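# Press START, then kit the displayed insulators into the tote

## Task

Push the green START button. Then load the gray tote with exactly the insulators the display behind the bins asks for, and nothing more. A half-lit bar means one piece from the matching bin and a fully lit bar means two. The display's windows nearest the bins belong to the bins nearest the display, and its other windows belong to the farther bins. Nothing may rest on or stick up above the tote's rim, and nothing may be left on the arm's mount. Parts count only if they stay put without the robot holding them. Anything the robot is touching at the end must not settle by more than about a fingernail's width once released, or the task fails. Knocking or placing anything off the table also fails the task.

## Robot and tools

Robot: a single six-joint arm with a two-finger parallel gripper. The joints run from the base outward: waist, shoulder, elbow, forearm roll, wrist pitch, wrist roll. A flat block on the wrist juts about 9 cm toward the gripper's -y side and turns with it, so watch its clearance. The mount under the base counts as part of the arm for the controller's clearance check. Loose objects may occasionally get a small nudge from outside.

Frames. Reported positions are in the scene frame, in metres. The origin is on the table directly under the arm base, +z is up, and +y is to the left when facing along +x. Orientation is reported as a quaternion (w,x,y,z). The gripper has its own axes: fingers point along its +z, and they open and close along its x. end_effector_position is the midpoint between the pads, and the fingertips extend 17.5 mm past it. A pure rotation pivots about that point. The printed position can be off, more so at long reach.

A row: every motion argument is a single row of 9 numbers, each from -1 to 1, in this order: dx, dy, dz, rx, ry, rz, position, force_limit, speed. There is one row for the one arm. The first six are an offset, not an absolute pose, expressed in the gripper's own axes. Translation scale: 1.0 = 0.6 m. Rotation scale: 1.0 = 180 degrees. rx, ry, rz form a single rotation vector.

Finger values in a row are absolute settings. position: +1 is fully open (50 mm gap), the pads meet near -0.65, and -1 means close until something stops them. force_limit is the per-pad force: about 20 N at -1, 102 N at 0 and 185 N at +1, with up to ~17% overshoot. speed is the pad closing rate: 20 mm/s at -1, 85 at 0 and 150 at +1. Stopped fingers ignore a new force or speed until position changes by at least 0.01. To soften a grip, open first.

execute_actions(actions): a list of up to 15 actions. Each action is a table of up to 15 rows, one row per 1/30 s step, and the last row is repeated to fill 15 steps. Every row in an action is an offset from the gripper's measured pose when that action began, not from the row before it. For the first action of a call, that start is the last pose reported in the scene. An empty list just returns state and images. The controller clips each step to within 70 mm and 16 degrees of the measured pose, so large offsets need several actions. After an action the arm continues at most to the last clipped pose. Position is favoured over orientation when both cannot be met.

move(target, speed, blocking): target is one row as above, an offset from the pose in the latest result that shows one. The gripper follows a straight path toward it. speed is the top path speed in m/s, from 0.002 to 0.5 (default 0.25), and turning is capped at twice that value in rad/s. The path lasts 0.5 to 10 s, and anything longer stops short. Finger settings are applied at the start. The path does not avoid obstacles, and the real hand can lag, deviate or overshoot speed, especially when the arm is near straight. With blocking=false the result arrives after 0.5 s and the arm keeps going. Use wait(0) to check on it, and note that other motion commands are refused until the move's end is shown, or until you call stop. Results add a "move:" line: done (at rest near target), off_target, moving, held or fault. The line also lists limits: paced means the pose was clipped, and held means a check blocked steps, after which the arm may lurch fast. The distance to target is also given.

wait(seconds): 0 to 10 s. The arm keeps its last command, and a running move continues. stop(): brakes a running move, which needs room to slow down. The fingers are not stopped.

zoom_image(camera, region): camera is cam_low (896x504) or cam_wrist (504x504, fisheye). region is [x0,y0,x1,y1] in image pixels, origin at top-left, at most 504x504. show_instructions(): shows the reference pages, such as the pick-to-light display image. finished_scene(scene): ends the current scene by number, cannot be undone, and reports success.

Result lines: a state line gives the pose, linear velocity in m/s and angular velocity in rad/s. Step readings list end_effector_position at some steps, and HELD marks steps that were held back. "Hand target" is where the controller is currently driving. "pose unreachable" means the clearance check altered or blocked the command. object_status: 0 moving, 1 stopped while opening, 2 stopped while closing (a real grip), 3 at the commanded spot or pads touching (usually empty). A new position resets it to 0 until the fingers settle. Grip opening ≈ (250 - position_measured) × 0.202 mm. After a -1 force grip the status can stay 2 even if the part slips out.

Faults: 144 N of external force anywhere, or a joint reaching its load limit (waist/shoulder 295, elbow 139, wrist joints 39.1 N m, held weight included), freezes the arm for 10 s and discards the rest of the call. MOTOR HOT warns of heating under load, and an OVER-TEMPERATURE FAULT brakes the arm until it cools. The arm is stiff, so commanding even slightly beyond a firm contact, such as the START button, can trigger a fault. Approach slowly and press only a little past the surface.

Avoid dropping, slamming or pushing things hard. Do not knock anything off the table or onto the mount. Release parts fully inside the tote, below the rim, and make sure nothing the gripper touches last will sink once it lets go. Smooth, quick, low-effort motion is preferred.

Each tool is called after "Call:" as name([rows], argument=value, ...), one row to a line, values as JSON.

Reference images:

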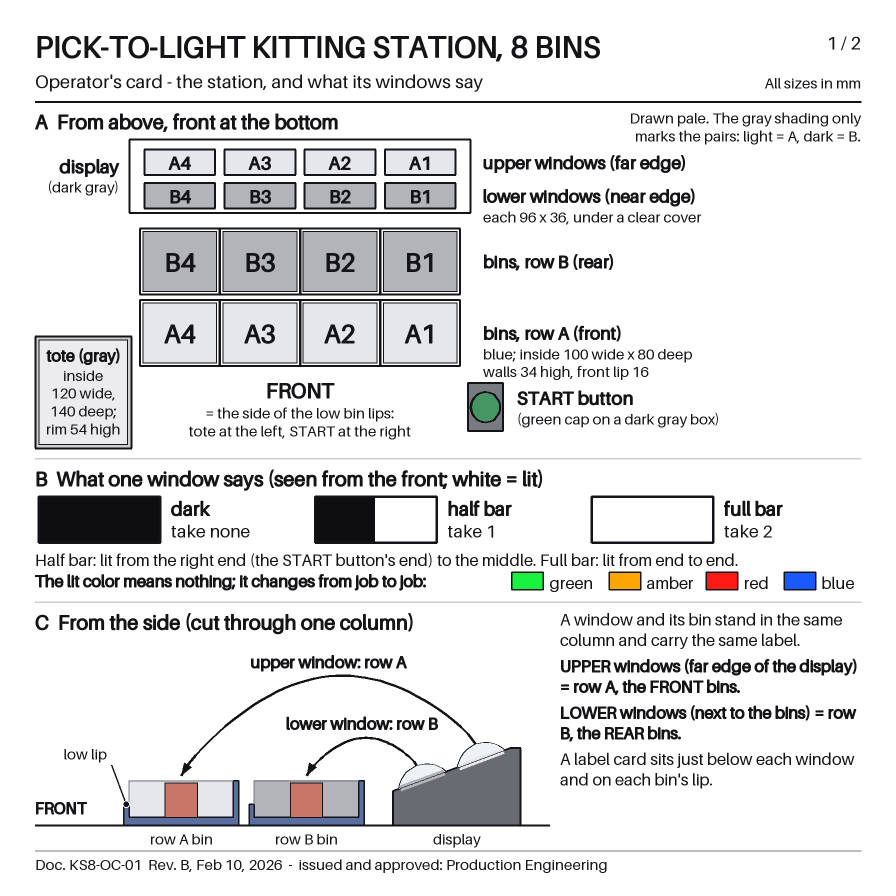

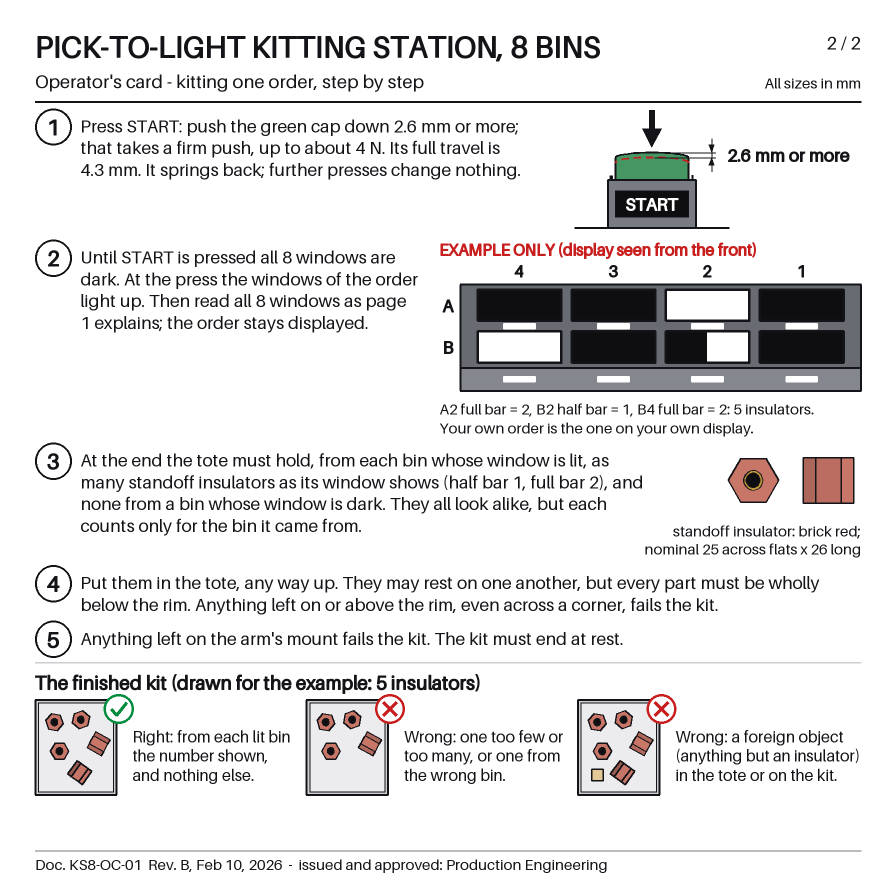

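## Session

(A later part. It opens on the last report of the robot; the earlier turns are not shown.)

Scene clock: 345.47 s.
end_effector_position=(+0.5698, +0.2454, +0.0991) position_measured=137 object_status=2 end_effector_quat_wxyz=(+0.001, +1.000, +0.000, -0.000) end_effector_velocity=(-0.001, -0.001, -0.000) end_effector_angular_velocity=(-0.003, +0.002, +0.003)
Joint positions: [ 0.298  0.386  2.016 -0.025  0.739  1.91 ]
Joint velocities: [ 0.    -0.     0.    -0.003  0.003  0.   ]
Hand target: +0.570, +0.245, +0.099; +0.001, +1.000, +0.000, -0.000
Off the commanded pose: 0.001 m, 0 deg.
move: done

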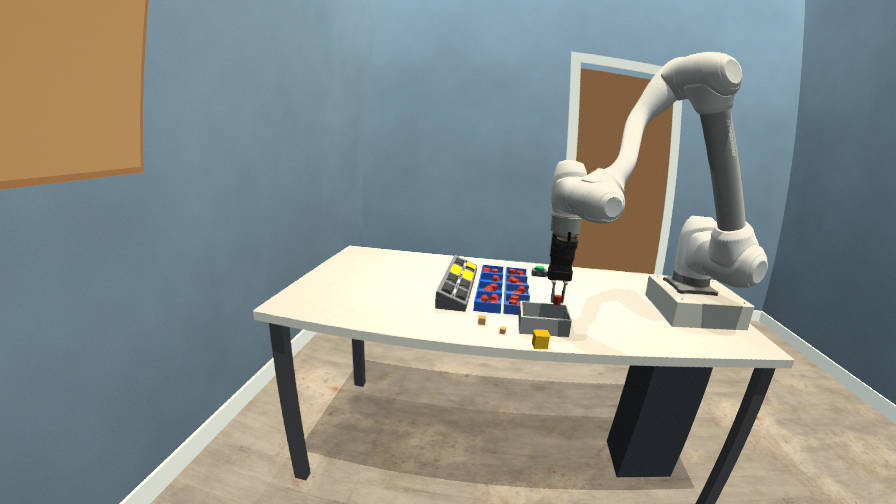

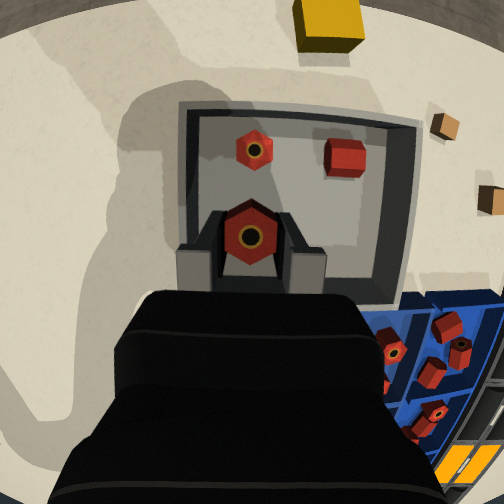

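Call:
move(target=[0, 0, 0.1152, 0, 0, 0, -1, -0.6, 0], speed=0.12)

Call:
execute_actions([
  [[0,0,0,0,0,0,0.4,-0.6,0]],
])

Call:
move(target=[0, 0, -0.1, 0, 0, 0, 0.4, -0.6, 0], speed=0.2)

Call:
move(target=[0.1837, 0.6423, -0.03, 0, 0, 0, 0.4, -0.6, 0], speed=0.4)

Scene clock: 354.90 s.
end_effector_position=(+0.5698, +0.2453, +0.0301) position_measured=137 object_status=2 end_effector_quat_wxyz=(+0.001, +1.000, +0.000, -0.000) end_effector_velocity=(+0.000, -0.000, -0.000) end_effector_angular_velocity=(+0.000, +0.000, -0.000)
Joint positions: [ 0.296  0.483  2.044 -0.029  0.614  1.913]
Joint velocities: [-0.     0.    -0.     0.001 -0.    -0.001]
Hand target: +0.570, +0.245, +0.030; +0.001, +1.000, +0.000, -0.000
Off the commanded pose: 0.000 m, 0 deg.
move: done

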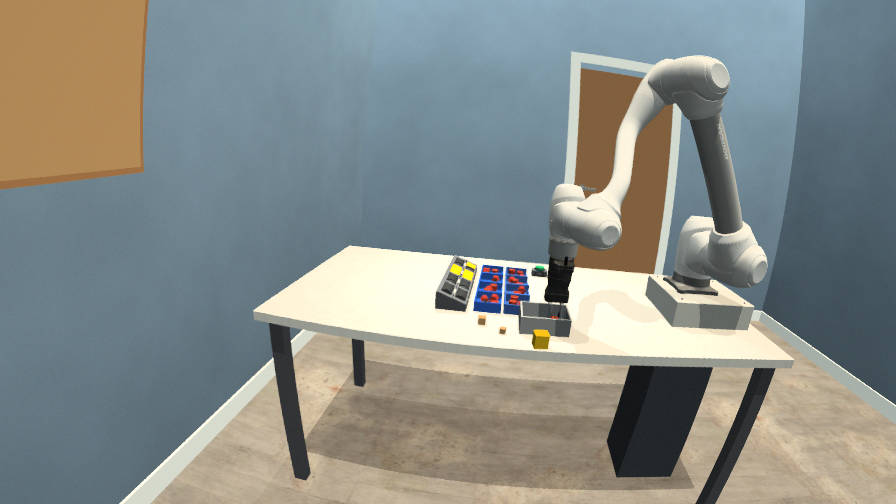

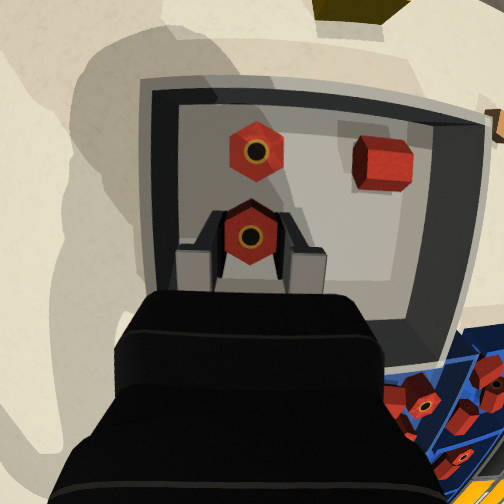

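Scene clock: 355.40 s.
end_effector_position=(+0.5698, +0.2453, +0.0301) position_measured=92 object_status=3 end_effector_quat_wxyz=(+0.001, +1.000, +0.000, -0.000) end_effector_velocity=(-0.000, -0.000, +0.000) end_effector_angular_velocity=(-0.001, +0.001, +0.002)
Joint positions: [ 0.296  0.483  2.044 -0.029  0.614  1.913]
Joint velocities: [-0.    -0.    -0.    -0.001  0.002 -0.002]
Hand target: +0.570, +0.245, +0.030; +0.001, +1.000, +0.000, -0.000
Off the commanded pose: 0.000 m, 0 deg.
Step readings (end_effector_position):
0: (+0.5698, +0.2453, +0.0301)
1: (+0.5698, +0.2453, +0.0301)
2: (+0.5698, +0.2453, +0.0301)
4: (+0.5698, +0.2453, +0.0301)
8: (+0.5698, +0.2453, +0.0301)
15: end_effector_position above

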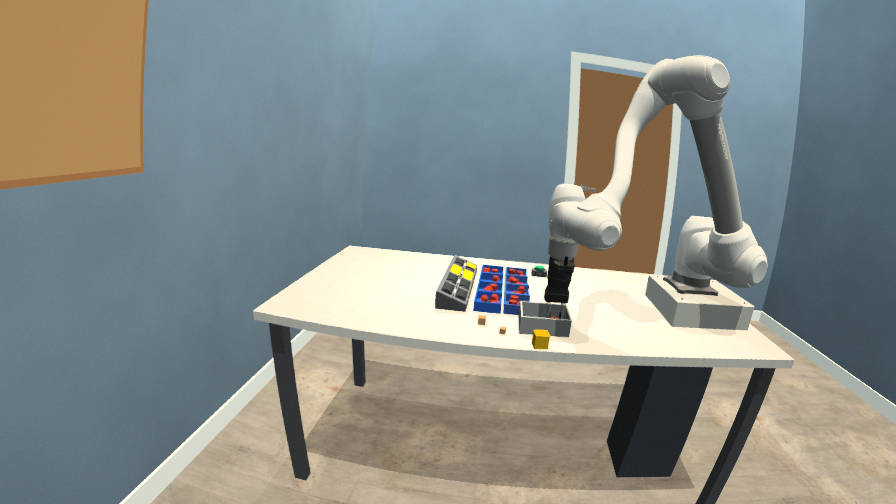

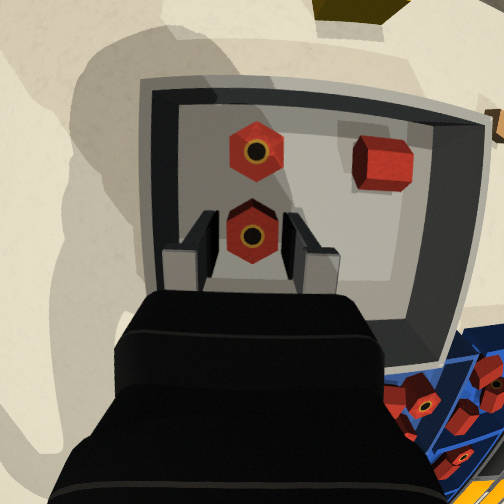

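Scene clock: 356.13 s.
end_effector_position=(+0.5698, +0.2454, +0.0900) position_measured=92 object_status=3 end_effector_quat_wxyz=(+0.001, +1.000, +0.000, -0.000) end_effector_velocity=(+0.000, -0.000, +0.001) end_effector_angular_velocity=(-0.001, -0.001, +0.002)
Joint positions: [ 0.297  0.398  2.021 -0.025  0.723  1.91 ]
Joint velocities: [ 0.    -0.001 -0.    -0.002  0.     0.   ]
Hand target: +0.570, +0.245, +0.090; +0.001, +1.000, +0.000, -0.000
Off the commanded pose: 0.000 m, 0 deg.
move: done

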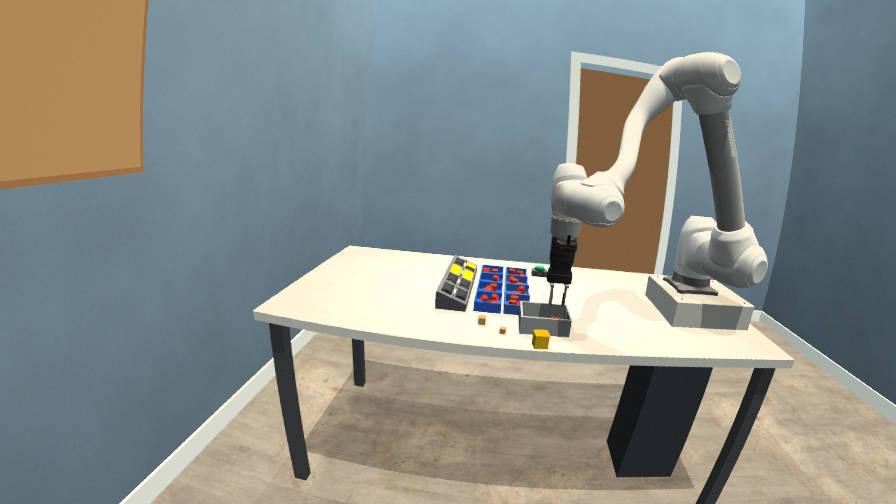

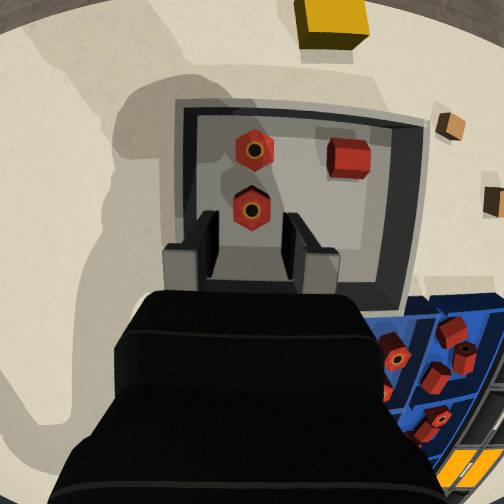

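Scene clock: 357.57 s.
end_effector_position=(+0.6800, -0.1392, +0.1087) position_measured=92 object_status=3 end_effector_quat_wxyz=(+0.001, +1.000, +0.000, -0.000) end_effector_velocity=(+0.000, +0.000, -0.000) end_effector_angular_velocity=(+0.001, +0.001, -0.002)
Joint positions: [-0.304  0.472  1.836 -0.016  0.825  1.301]
Joint velocities: [ 0.     0.    -0.001  0.001  0.001  0.001]
Hand target: +0.680, -0.139, +0.109; +0.001, +1.000, +0.000, -0.000
Off the commanded pose: 0.001 m, 0 deg.
move: done

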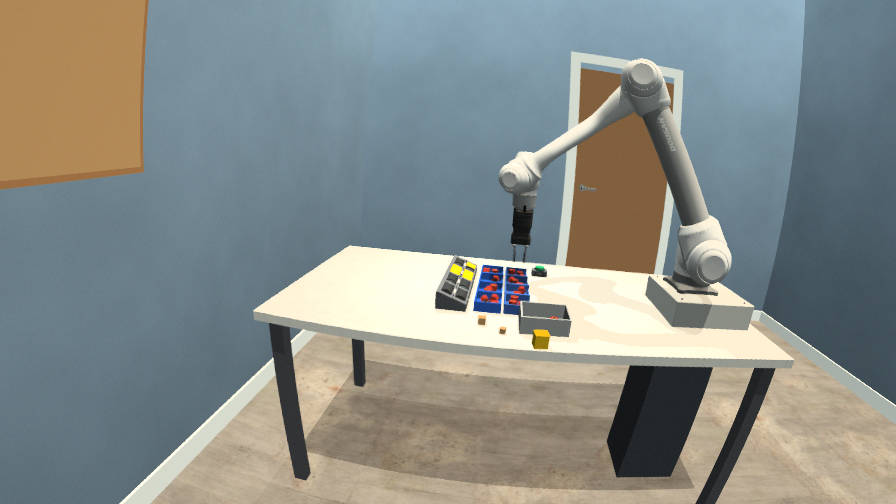

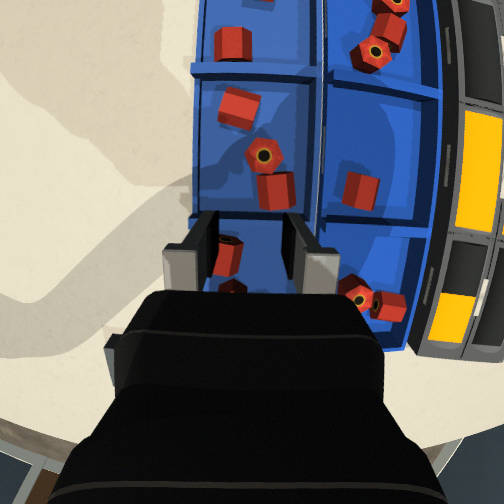

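Call:
zoom_image(camera="cam_wrist", region=[170, 50, 350, 240])

Region (170, 50, 350, 240) of cam_wrist's 504x504 image, scaled by 2.653, with more detail than that image has; it fills the left 477 columns of this view, and the rest is white.

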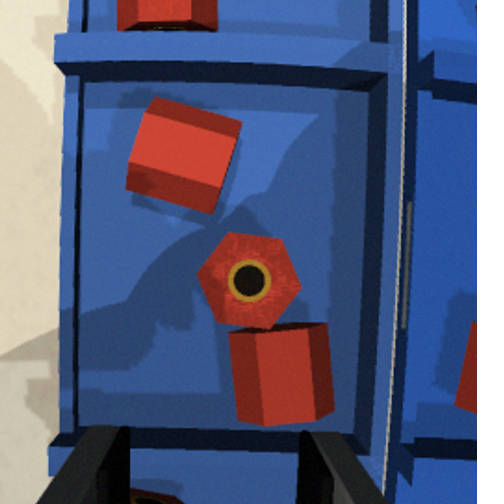

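Call:
move(target=[-0.017, -0.1163, 0.031, 0, 0, 0.072, 0.37, -0.6, 0], speed=0.2)

Call:
zoom_image(camera="cam_wrist", region=[150, 120, 350, 300])

Scene clock: 384.17 s.
end_effector_position=(+0.6698, -0.0695, +0.0900) position_measured=97 object_status=3 end_effector_quat_wxyz=(+0.001, +0.994, -0.113, -0.000) end_effector_velocity=(-0.000, +0.001, -0.000) end_effector_angular_velocity=(+0.002, +0.000, -0.002)
Joint positions: [-0.21   0.46   1.904 -0.019  0.77   1.624]
Joint velocities: [ 0.001 -0.     0.     0.003  0.     0.001]
Hand target: +0.670, -0.070, +0.090; +0.001, +0.994, -0.112, -0.000
Off the commanded pose: 0.000 m, 0 deg.
move: done

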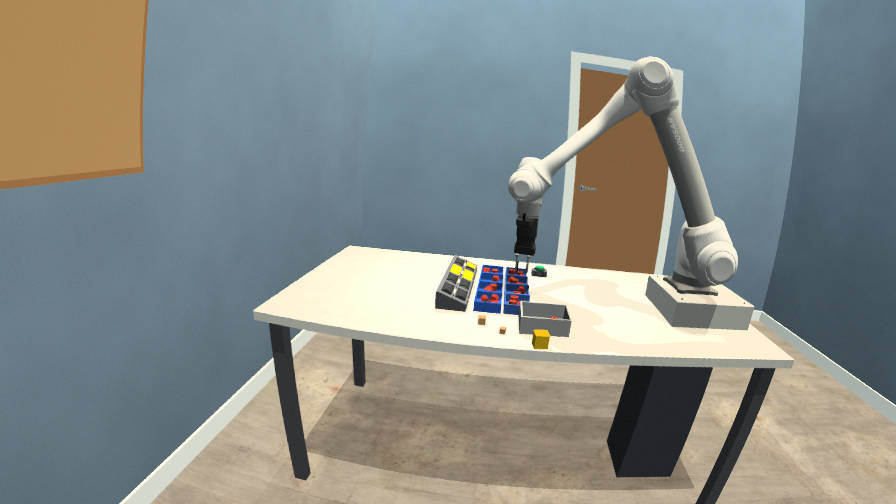

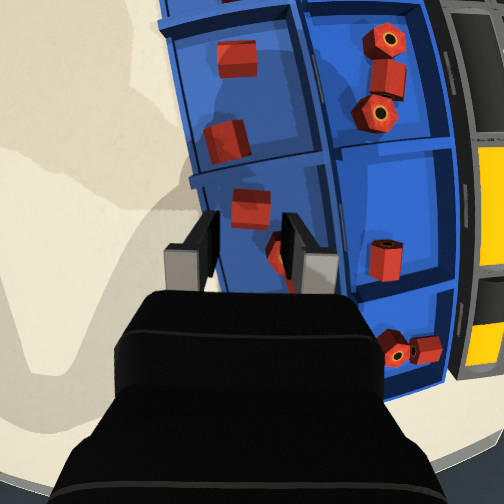

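Region (150, 120, 350, 300) of cam_wrist's 504x504 image, scaled by 2.520, with more detail than that image has; it fills the top 454 rows of this view, and the rest is white.

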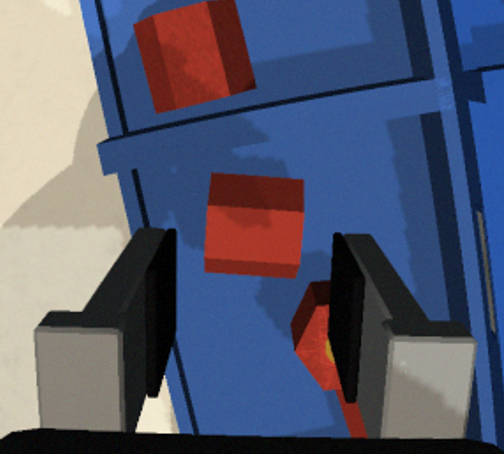

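Call:
move(target=[0.0013, 0, 0.105, 0, 0, 0.014, 0.37, -0.6, 0], speed=0.1)

Scene clock: 392.57 s.
end_effector_position=(+0.6706, -0.0698, +0.0271) position_measured=97 object_status=3 end_effector_quat_wxyz=(+0.001, +0.991, -0.134, -0.000) end_effector_velocity=(-0.000, -0.000, -0.000) end_effector_angular_velocity=(-0.000, +0.000, -0.001)
Joint positions: [-0.211  0.541  1.927 -0.021  0.665  1.67 ]
Joint velocities: [-0.001  0.     0.    -0.001 -0.     0.002]
Hand target: +0.671, -0.070, +0.027; +0.001, +0.991, -0.134, -0.000
Off the commanded pose: 0.000 m, 0 deg.
move: done

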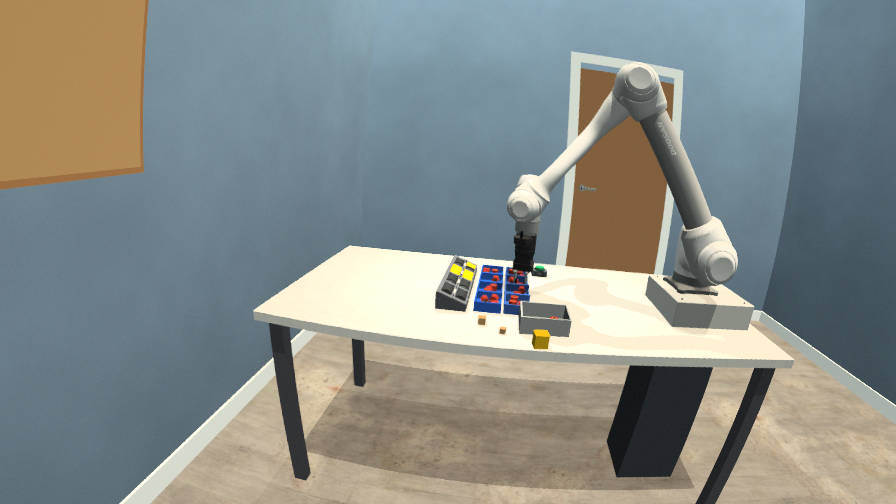

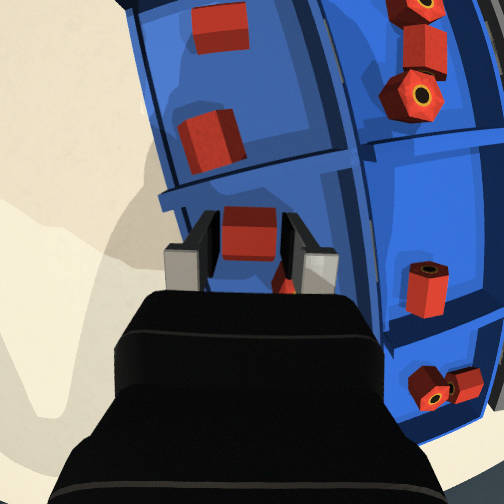

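Call:
execute_actions([
  [[0,0,0,0,0,0,-1,-0.6,0]],
])

Call:
move(target=[0, 0, -0.11, 0, 0, 0, -1, -0.6, 0], speed=0.2)

Call:
move(target=[-0.1986, -0.4913, -0.0117, 0, 0, -0.0856, -1, -0.6, 0], speed=0.4)

Scene clock: 399.97 s.
end_effector_position=(+0.6706, -0.0698, +0.0271) position_measured=132 object_status=2 end_effector_quat_wxyz=(+0.001, +0.991, -0.134, -0.000) end_effector_velocity=(-0.000, +0.000, +0.000) end_effector_angular_velocity=(+0.001, +0.000, -0.000)
Joint positions: [-0.211  0.541  1.927 -0.021  0.665  1.67 ]
Joint velocities: [-0.    -0.    -0.     0.001  0.    -0.001]
Hand target: +0.671, -0.070, +0.027; +0.001, +0.991, -0.134, -0.000
Off the commanded pose: 0.000 m, 0 deg.
Step readings (end_effector_position):
0: (+0.6706, -0.0698, +0.0271)
1: (+0.6706, -0.0698, +0.0271)
2: (+0.6706, -0.0698, +0.0271)
4: (+0.6706, -0.0698, +0.0271)
8: (+0.6706, -0.0698, +0.0271)
15: end_effector_position above

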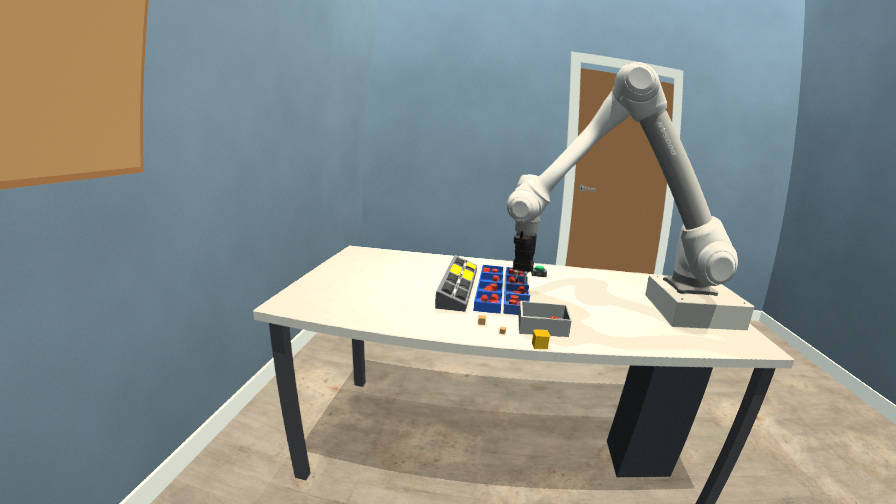

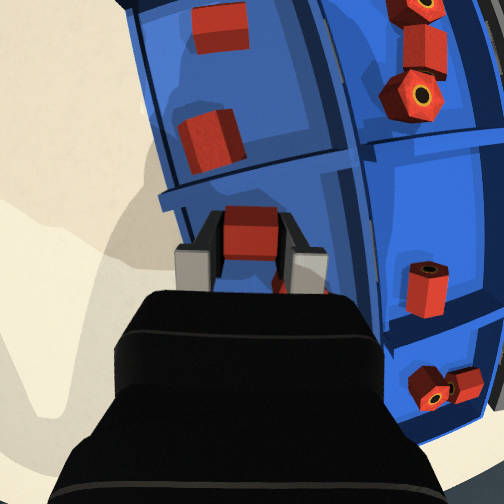

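Scene clock: 400.73 s.
end_effector_position=(+0.6705, -0.0697, +0.0930) position_measured=132 object_status=2 end_effector_quat_wxyz=(+0.001, +0.991, -0.134, -0.000) end_effector_velocity=(+0.001, -0.000, +0.001) end_effector_angular_velocity=(-0.000, -0.002, +0.001)
Joint positions: [-0.209  0.456  1.903 -0.019  0.774  1.668]
Joint velocities: [-0.    -0.001 -0.     0.001 -0.002 -0.001]
Hand target: +0.671, -0.070, +0.093; +0.001, +0.991, -0.134, -0.000
Off the commanded pose: 0.000 m, 0 deg.
move: done

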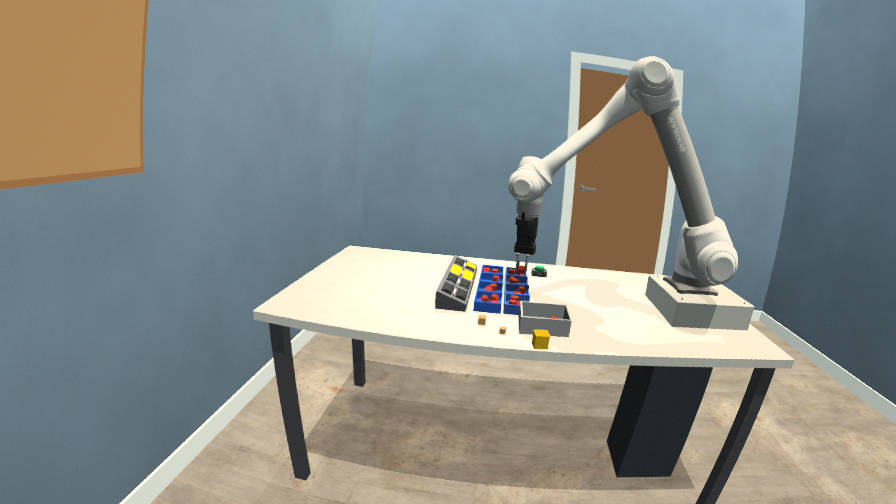

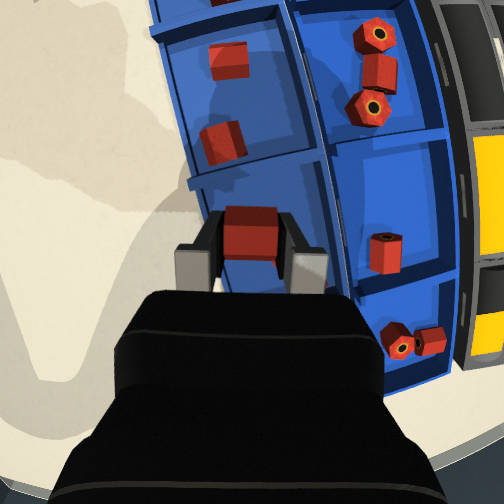

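Scene clock: 402.00 s.
end_effector_position=(+0.6344, +0.2455, +0.0994) position_measured=132 object_status=2 end_effector_quat_wxyz=(+0.001, +1.000, -0.000, -0.000) end_effector_velocity=(-0.000, +0.000, -0.000) end_effector_angular_velocity=(+0.000, +0.000, +0.001)
Joint positions: [ 0.267  0.458  1.895 -0.023  0.788  1.879]
Joint velocities: [ 0.     0.    -0.     0.     0.    -0.001]
Hand target: +0.634, +0.246, +0.099; +0.001, +1.000, -0.000, -0.000
Off the commanded pose: 0.001 m, 0 deg.
move: done

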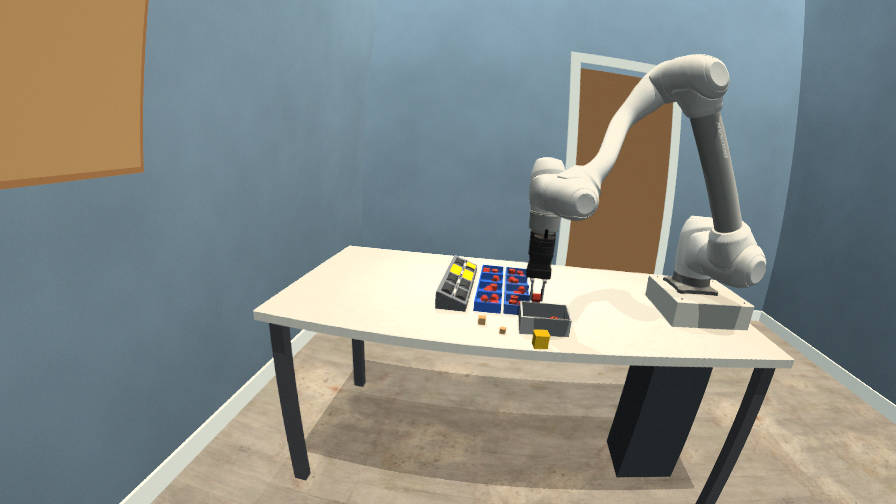

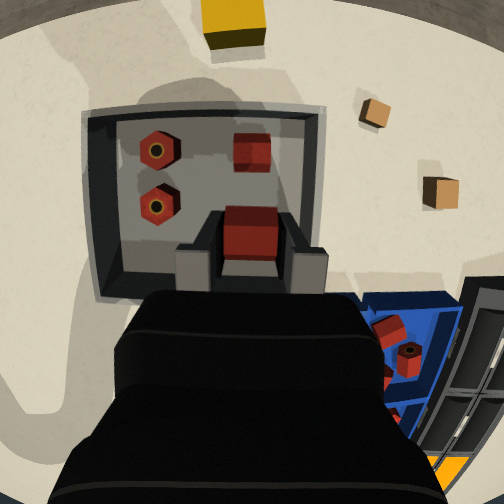

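Call:
move(target=[0, -0.005, 0.1173, 0, 0, 0, -1, -0.6, 0], speed=0.12)

Call:
execute_actions([
  [[0,0,0,0,0,0,0.4,-0.6,0]],
])

Call:
move(target=[0, 0, -0.1, 0, 0, 0, 0.4, -0.6, 0], speed=0.2)

Call:
move(target=[0.0877, 0.5835, -0.005, 0, 0, -0.1444, 0.4, -0.6, 0], speed=0.4)

Call:
zoom_image(camera="cam_wrist", region=[150, 120, 350, 300])

Scene clock: 413.00 s.
end_effector_position=(+0.6344, +0.2484, +0.0291) position_measured=132 object_status=2 end_effector_quat_wxyz=(+0.001, +1.000, -0.000, -0.000) end_effector_velocity=(-0.000, +0.000, -0.000) end_effector_angular_velocity=(+0.000, +0.001, -0.000)
Joint positions: [ 0.27   0.549  1.92  -0.027  0.672  1.886]
Joint velocities: [ 0.     0.    -0.     0.001  0.    -0.   ]
Hand target: +0.634, +0.248, +0.029; +0.001, +1.000, -0.000, -0.000
Off the commanded pose: 0.000 m, 0 deg.
move: done

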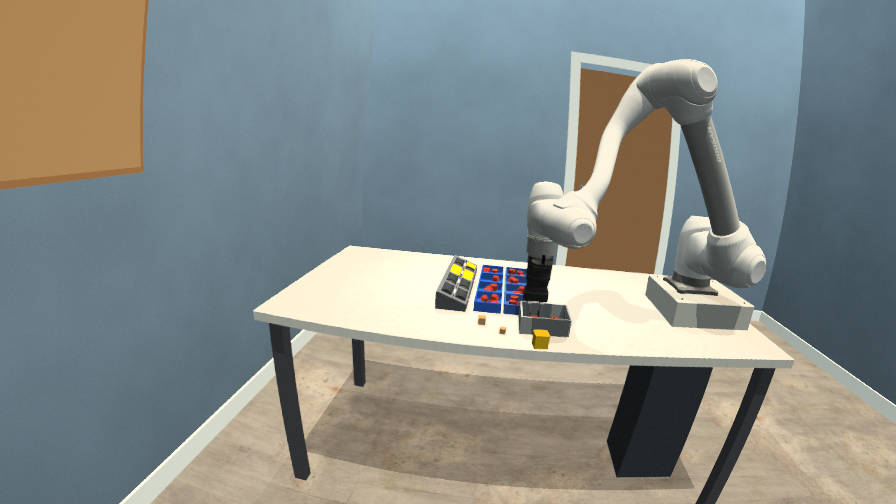

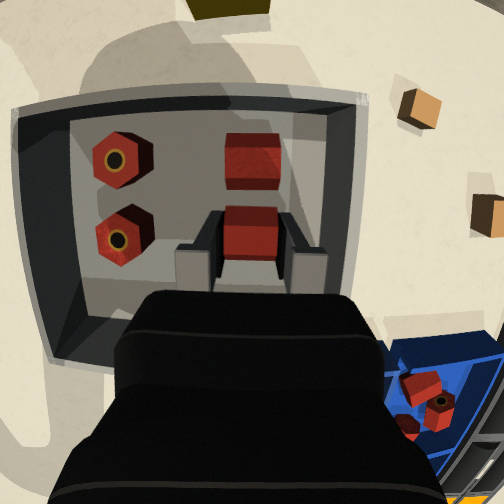

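Scene clock: 413.50 s.
end_effector_position=(+0.6344, +0.2484, +0.0291) position_measured=92 object_status=3 end_effector_quat_wxyz=(+0.001, +1.000, -0.000, -0.000) end_effector_velocity=(+0.000, -0.000, -0.000) end_effector_angular_velocity=(-0.001, -0.000, -0.001)
Joint positions: [ 0.27   0.549  1.92  -0.027  0.672  1.886]
Joint velocities: [-0.     0.     0.    -0.001 -0.     0.002]
Hand target: +0.634, +0.248, +0.029; +0.001, +1.000, -0.000, -0.000
Off the commanded pose: 0.000 m, 0 deg.
Step readings (end_effector_position):
0: (+0.6344, +0.2484, +0.0291)
1: (+0.6344, +0.2484, +0.0291)
2: (+0.6344, +0.2484, +0.0291)
4: (+0.6344, +0.2484, +0.0291)
8: (+0.6344, +0.2484, +0.0291)
15: end_effector_position above

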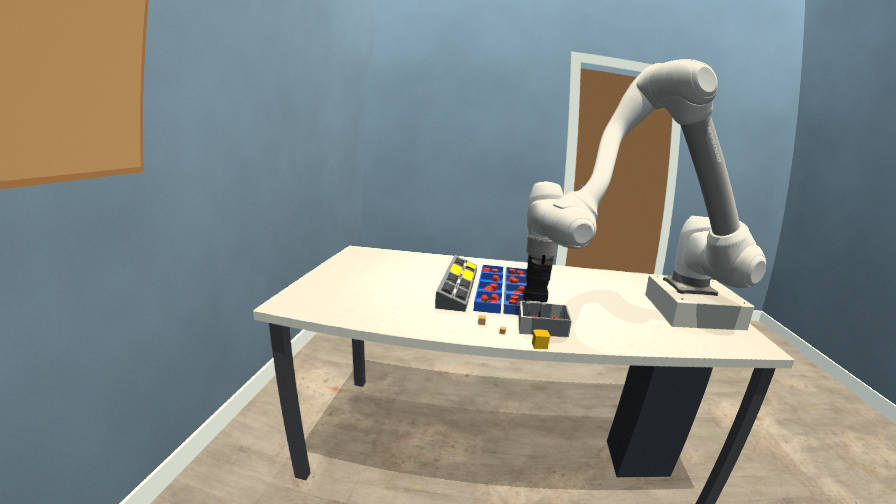

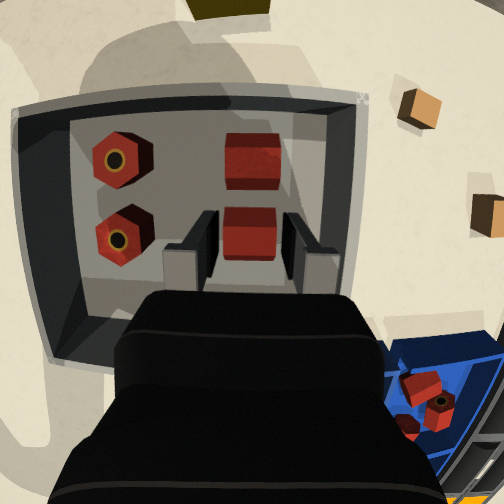

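Scene clock: 414.23 s.
end_effector_position=(+0.6343, +0.2485, +0.0890) position_measured=92 object_status=3 end_effector_quat_wxyz=(+0.001, +1.000, -0.000, -0.000) end_effector_velocity=(+0.000, +0.001, +0.001) end_effector_angular_velocity=(+0.002, -0.002, -0.002)
Joint positions: [ 0.271  0.472  1.898 -0.024  0.771  1.883]
Joint velocities: [ 0.    -0.001 -0.     0.001 -0.001  0.001]
Hand target: +0.634, +0.248, +0.089; +0.001, +1.000, -0.000, -0.000
Off the commanded pose: 0.000 m, 0 deg.
move: done

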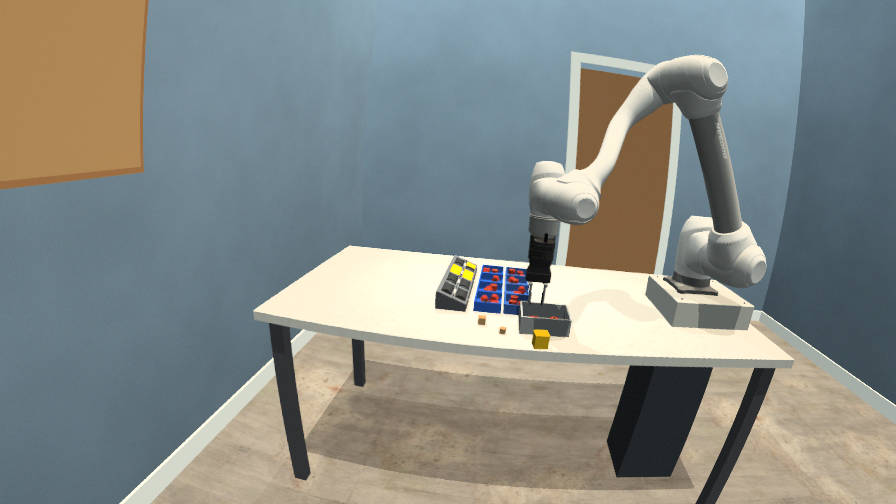

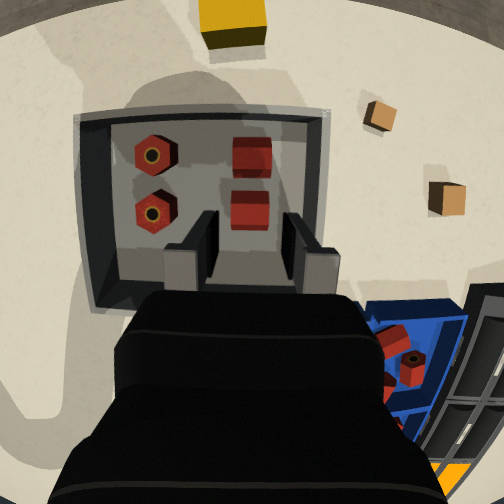

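Scene clock: 415.60 s.
end_effector_position=(+0.6865, -0.1010, +0.0927) position_measured=92 object_status=3 end_effector_quat_wxyz=(+0.001, +0.974, +0.225, -0.001) end_effector_velocity=(+0.000, -0.001, -0.000) end_effector_angular_velocity=(-0.000, +0.000, -0.001)
Joint positions: [-0.242  0.502  1.825 -0.018  0.807  0.912]
Joint velocities: [-0.001  0.    -0.    -0.001  0.     0.   ]
Hand target: +0.686, -0.101, +0.093; +0.001, +0.974, +0.225, -0.001
Off the commanded pose: 0.001 m, 0 deg.
move: done

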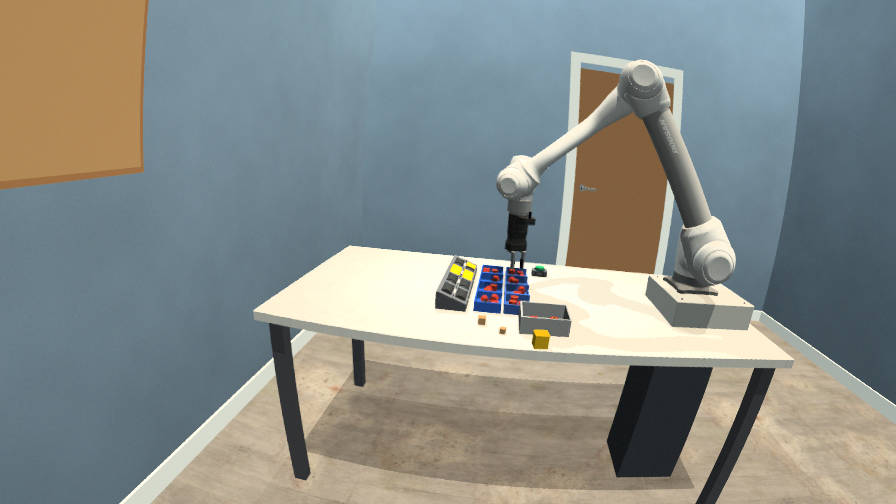

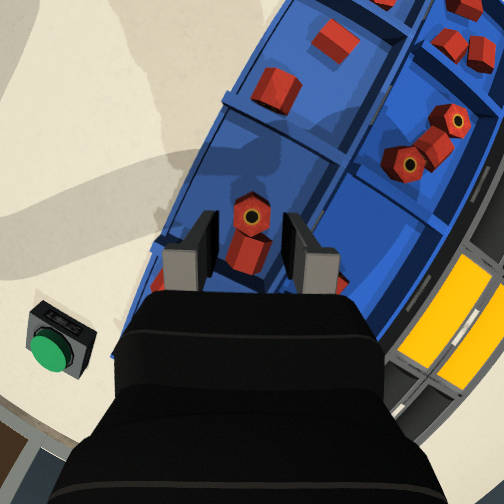

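Region (150, 120, 350, 300) of cam_wrist's 504x504 image, scaled by 2.520, with more detail than that image has; it fills the top 454 rows of this view, and the rest is white.

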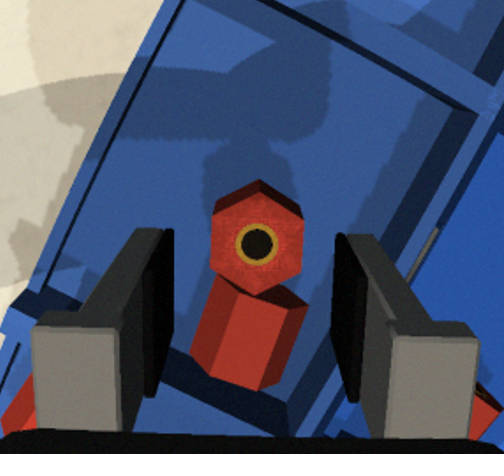

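Call:
move(target=[0.0015, 0, 0.1078, 0, 0, 0.006, 0.4, -0.6, 0], speed=0.1)

Call:
execute_actions([
  [[0,0,0,0,0,0,-1,-0.6,0]],
])

Scene clock: 423.13 s.
end_effector_position=(+0.6873, -0.1007, +0.0281) position_measured=92 object_status=3 end_effector_quat_wxyz=(+0.001, +0.977, +0.215, -0.001) end_effector_velocity=(-0.000, -0.000, -0.000) end_effector_angular_velocity=(-0.001, +0.000, -0.001)
Joint positions: [-0.243  0.581  1.847 -0.02   0.705  0.932]
Joint velocities: [-0.     0.    -0.    -0.002 -0.     0.002]
Hand target: +0.687, -0.101, +0.028; +0.001, +0.977, +0.215, -0.001
Off the commanded pose: 0.000 m, 0 deg.
move: done

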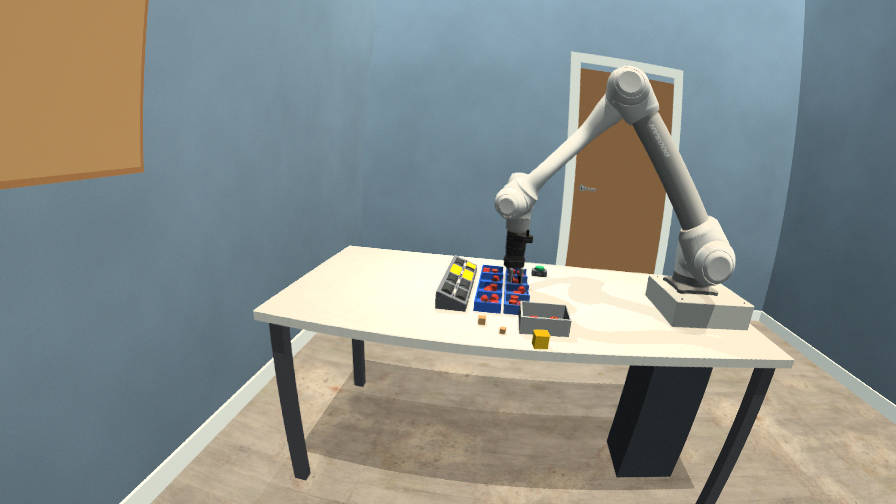

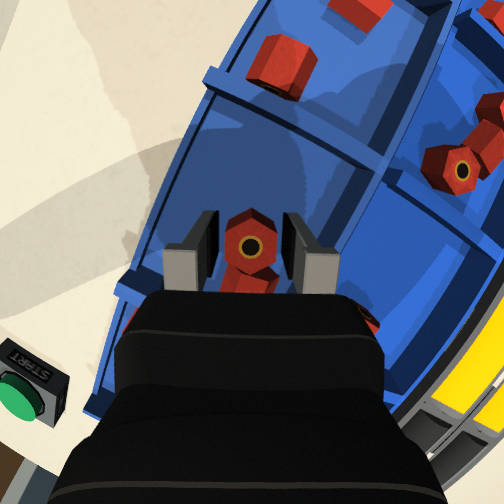

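Scene clock: 423.63 s.
end_effector_position=(+0.6873, -0.1007, +0.0281) position_measured=137 object_status=2 end_effector_quat_wxyz=(+0.001, +0.977, +0.215, -0.001) end_effector_velocity=(-0.000, +0.000, +0.000) end_effector_angular_velocity=(-0.000, +0.001, +0.003)
Joint positions: [-0.243  0.581  1.847 -0.02   0.705  0.932]
Joint velocities: [ 0.    -0.    -0.    -0.001  0.001 -0.002]
Hand target: +0.687, -0.101, +0.028; +0.001, +0.977, +0.215, -0.001
Off the commanded pose: 0.000 m, 0 deg.
Step readings (end_effector_position):
0: (+0.6873, -0.1007, +0.0281)
1: (+0.6873, -0.1007, +0.0281)
2: (+0.6873, -0.1007, +0.0281)
4: (+0.6873, -0.1007, +0.0281)
8: (+0.6873, -0.1007, +0.0281)
15: end_effector_position above

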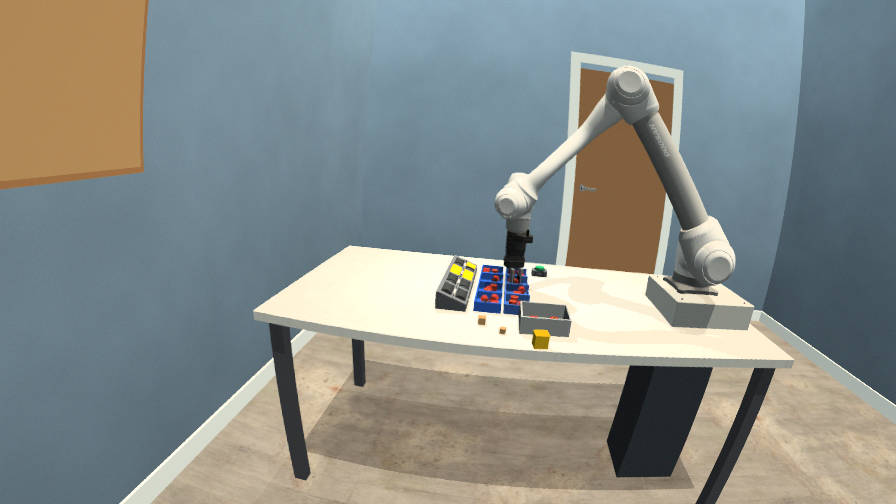

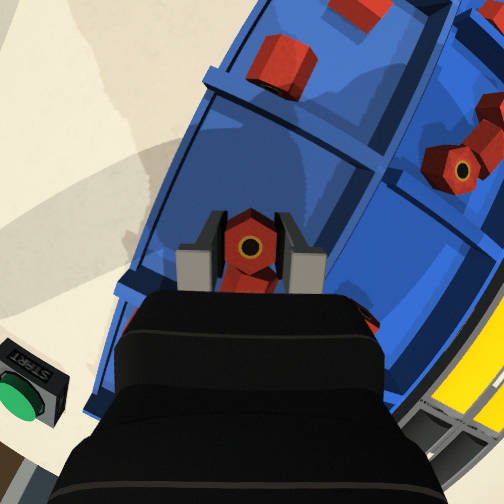

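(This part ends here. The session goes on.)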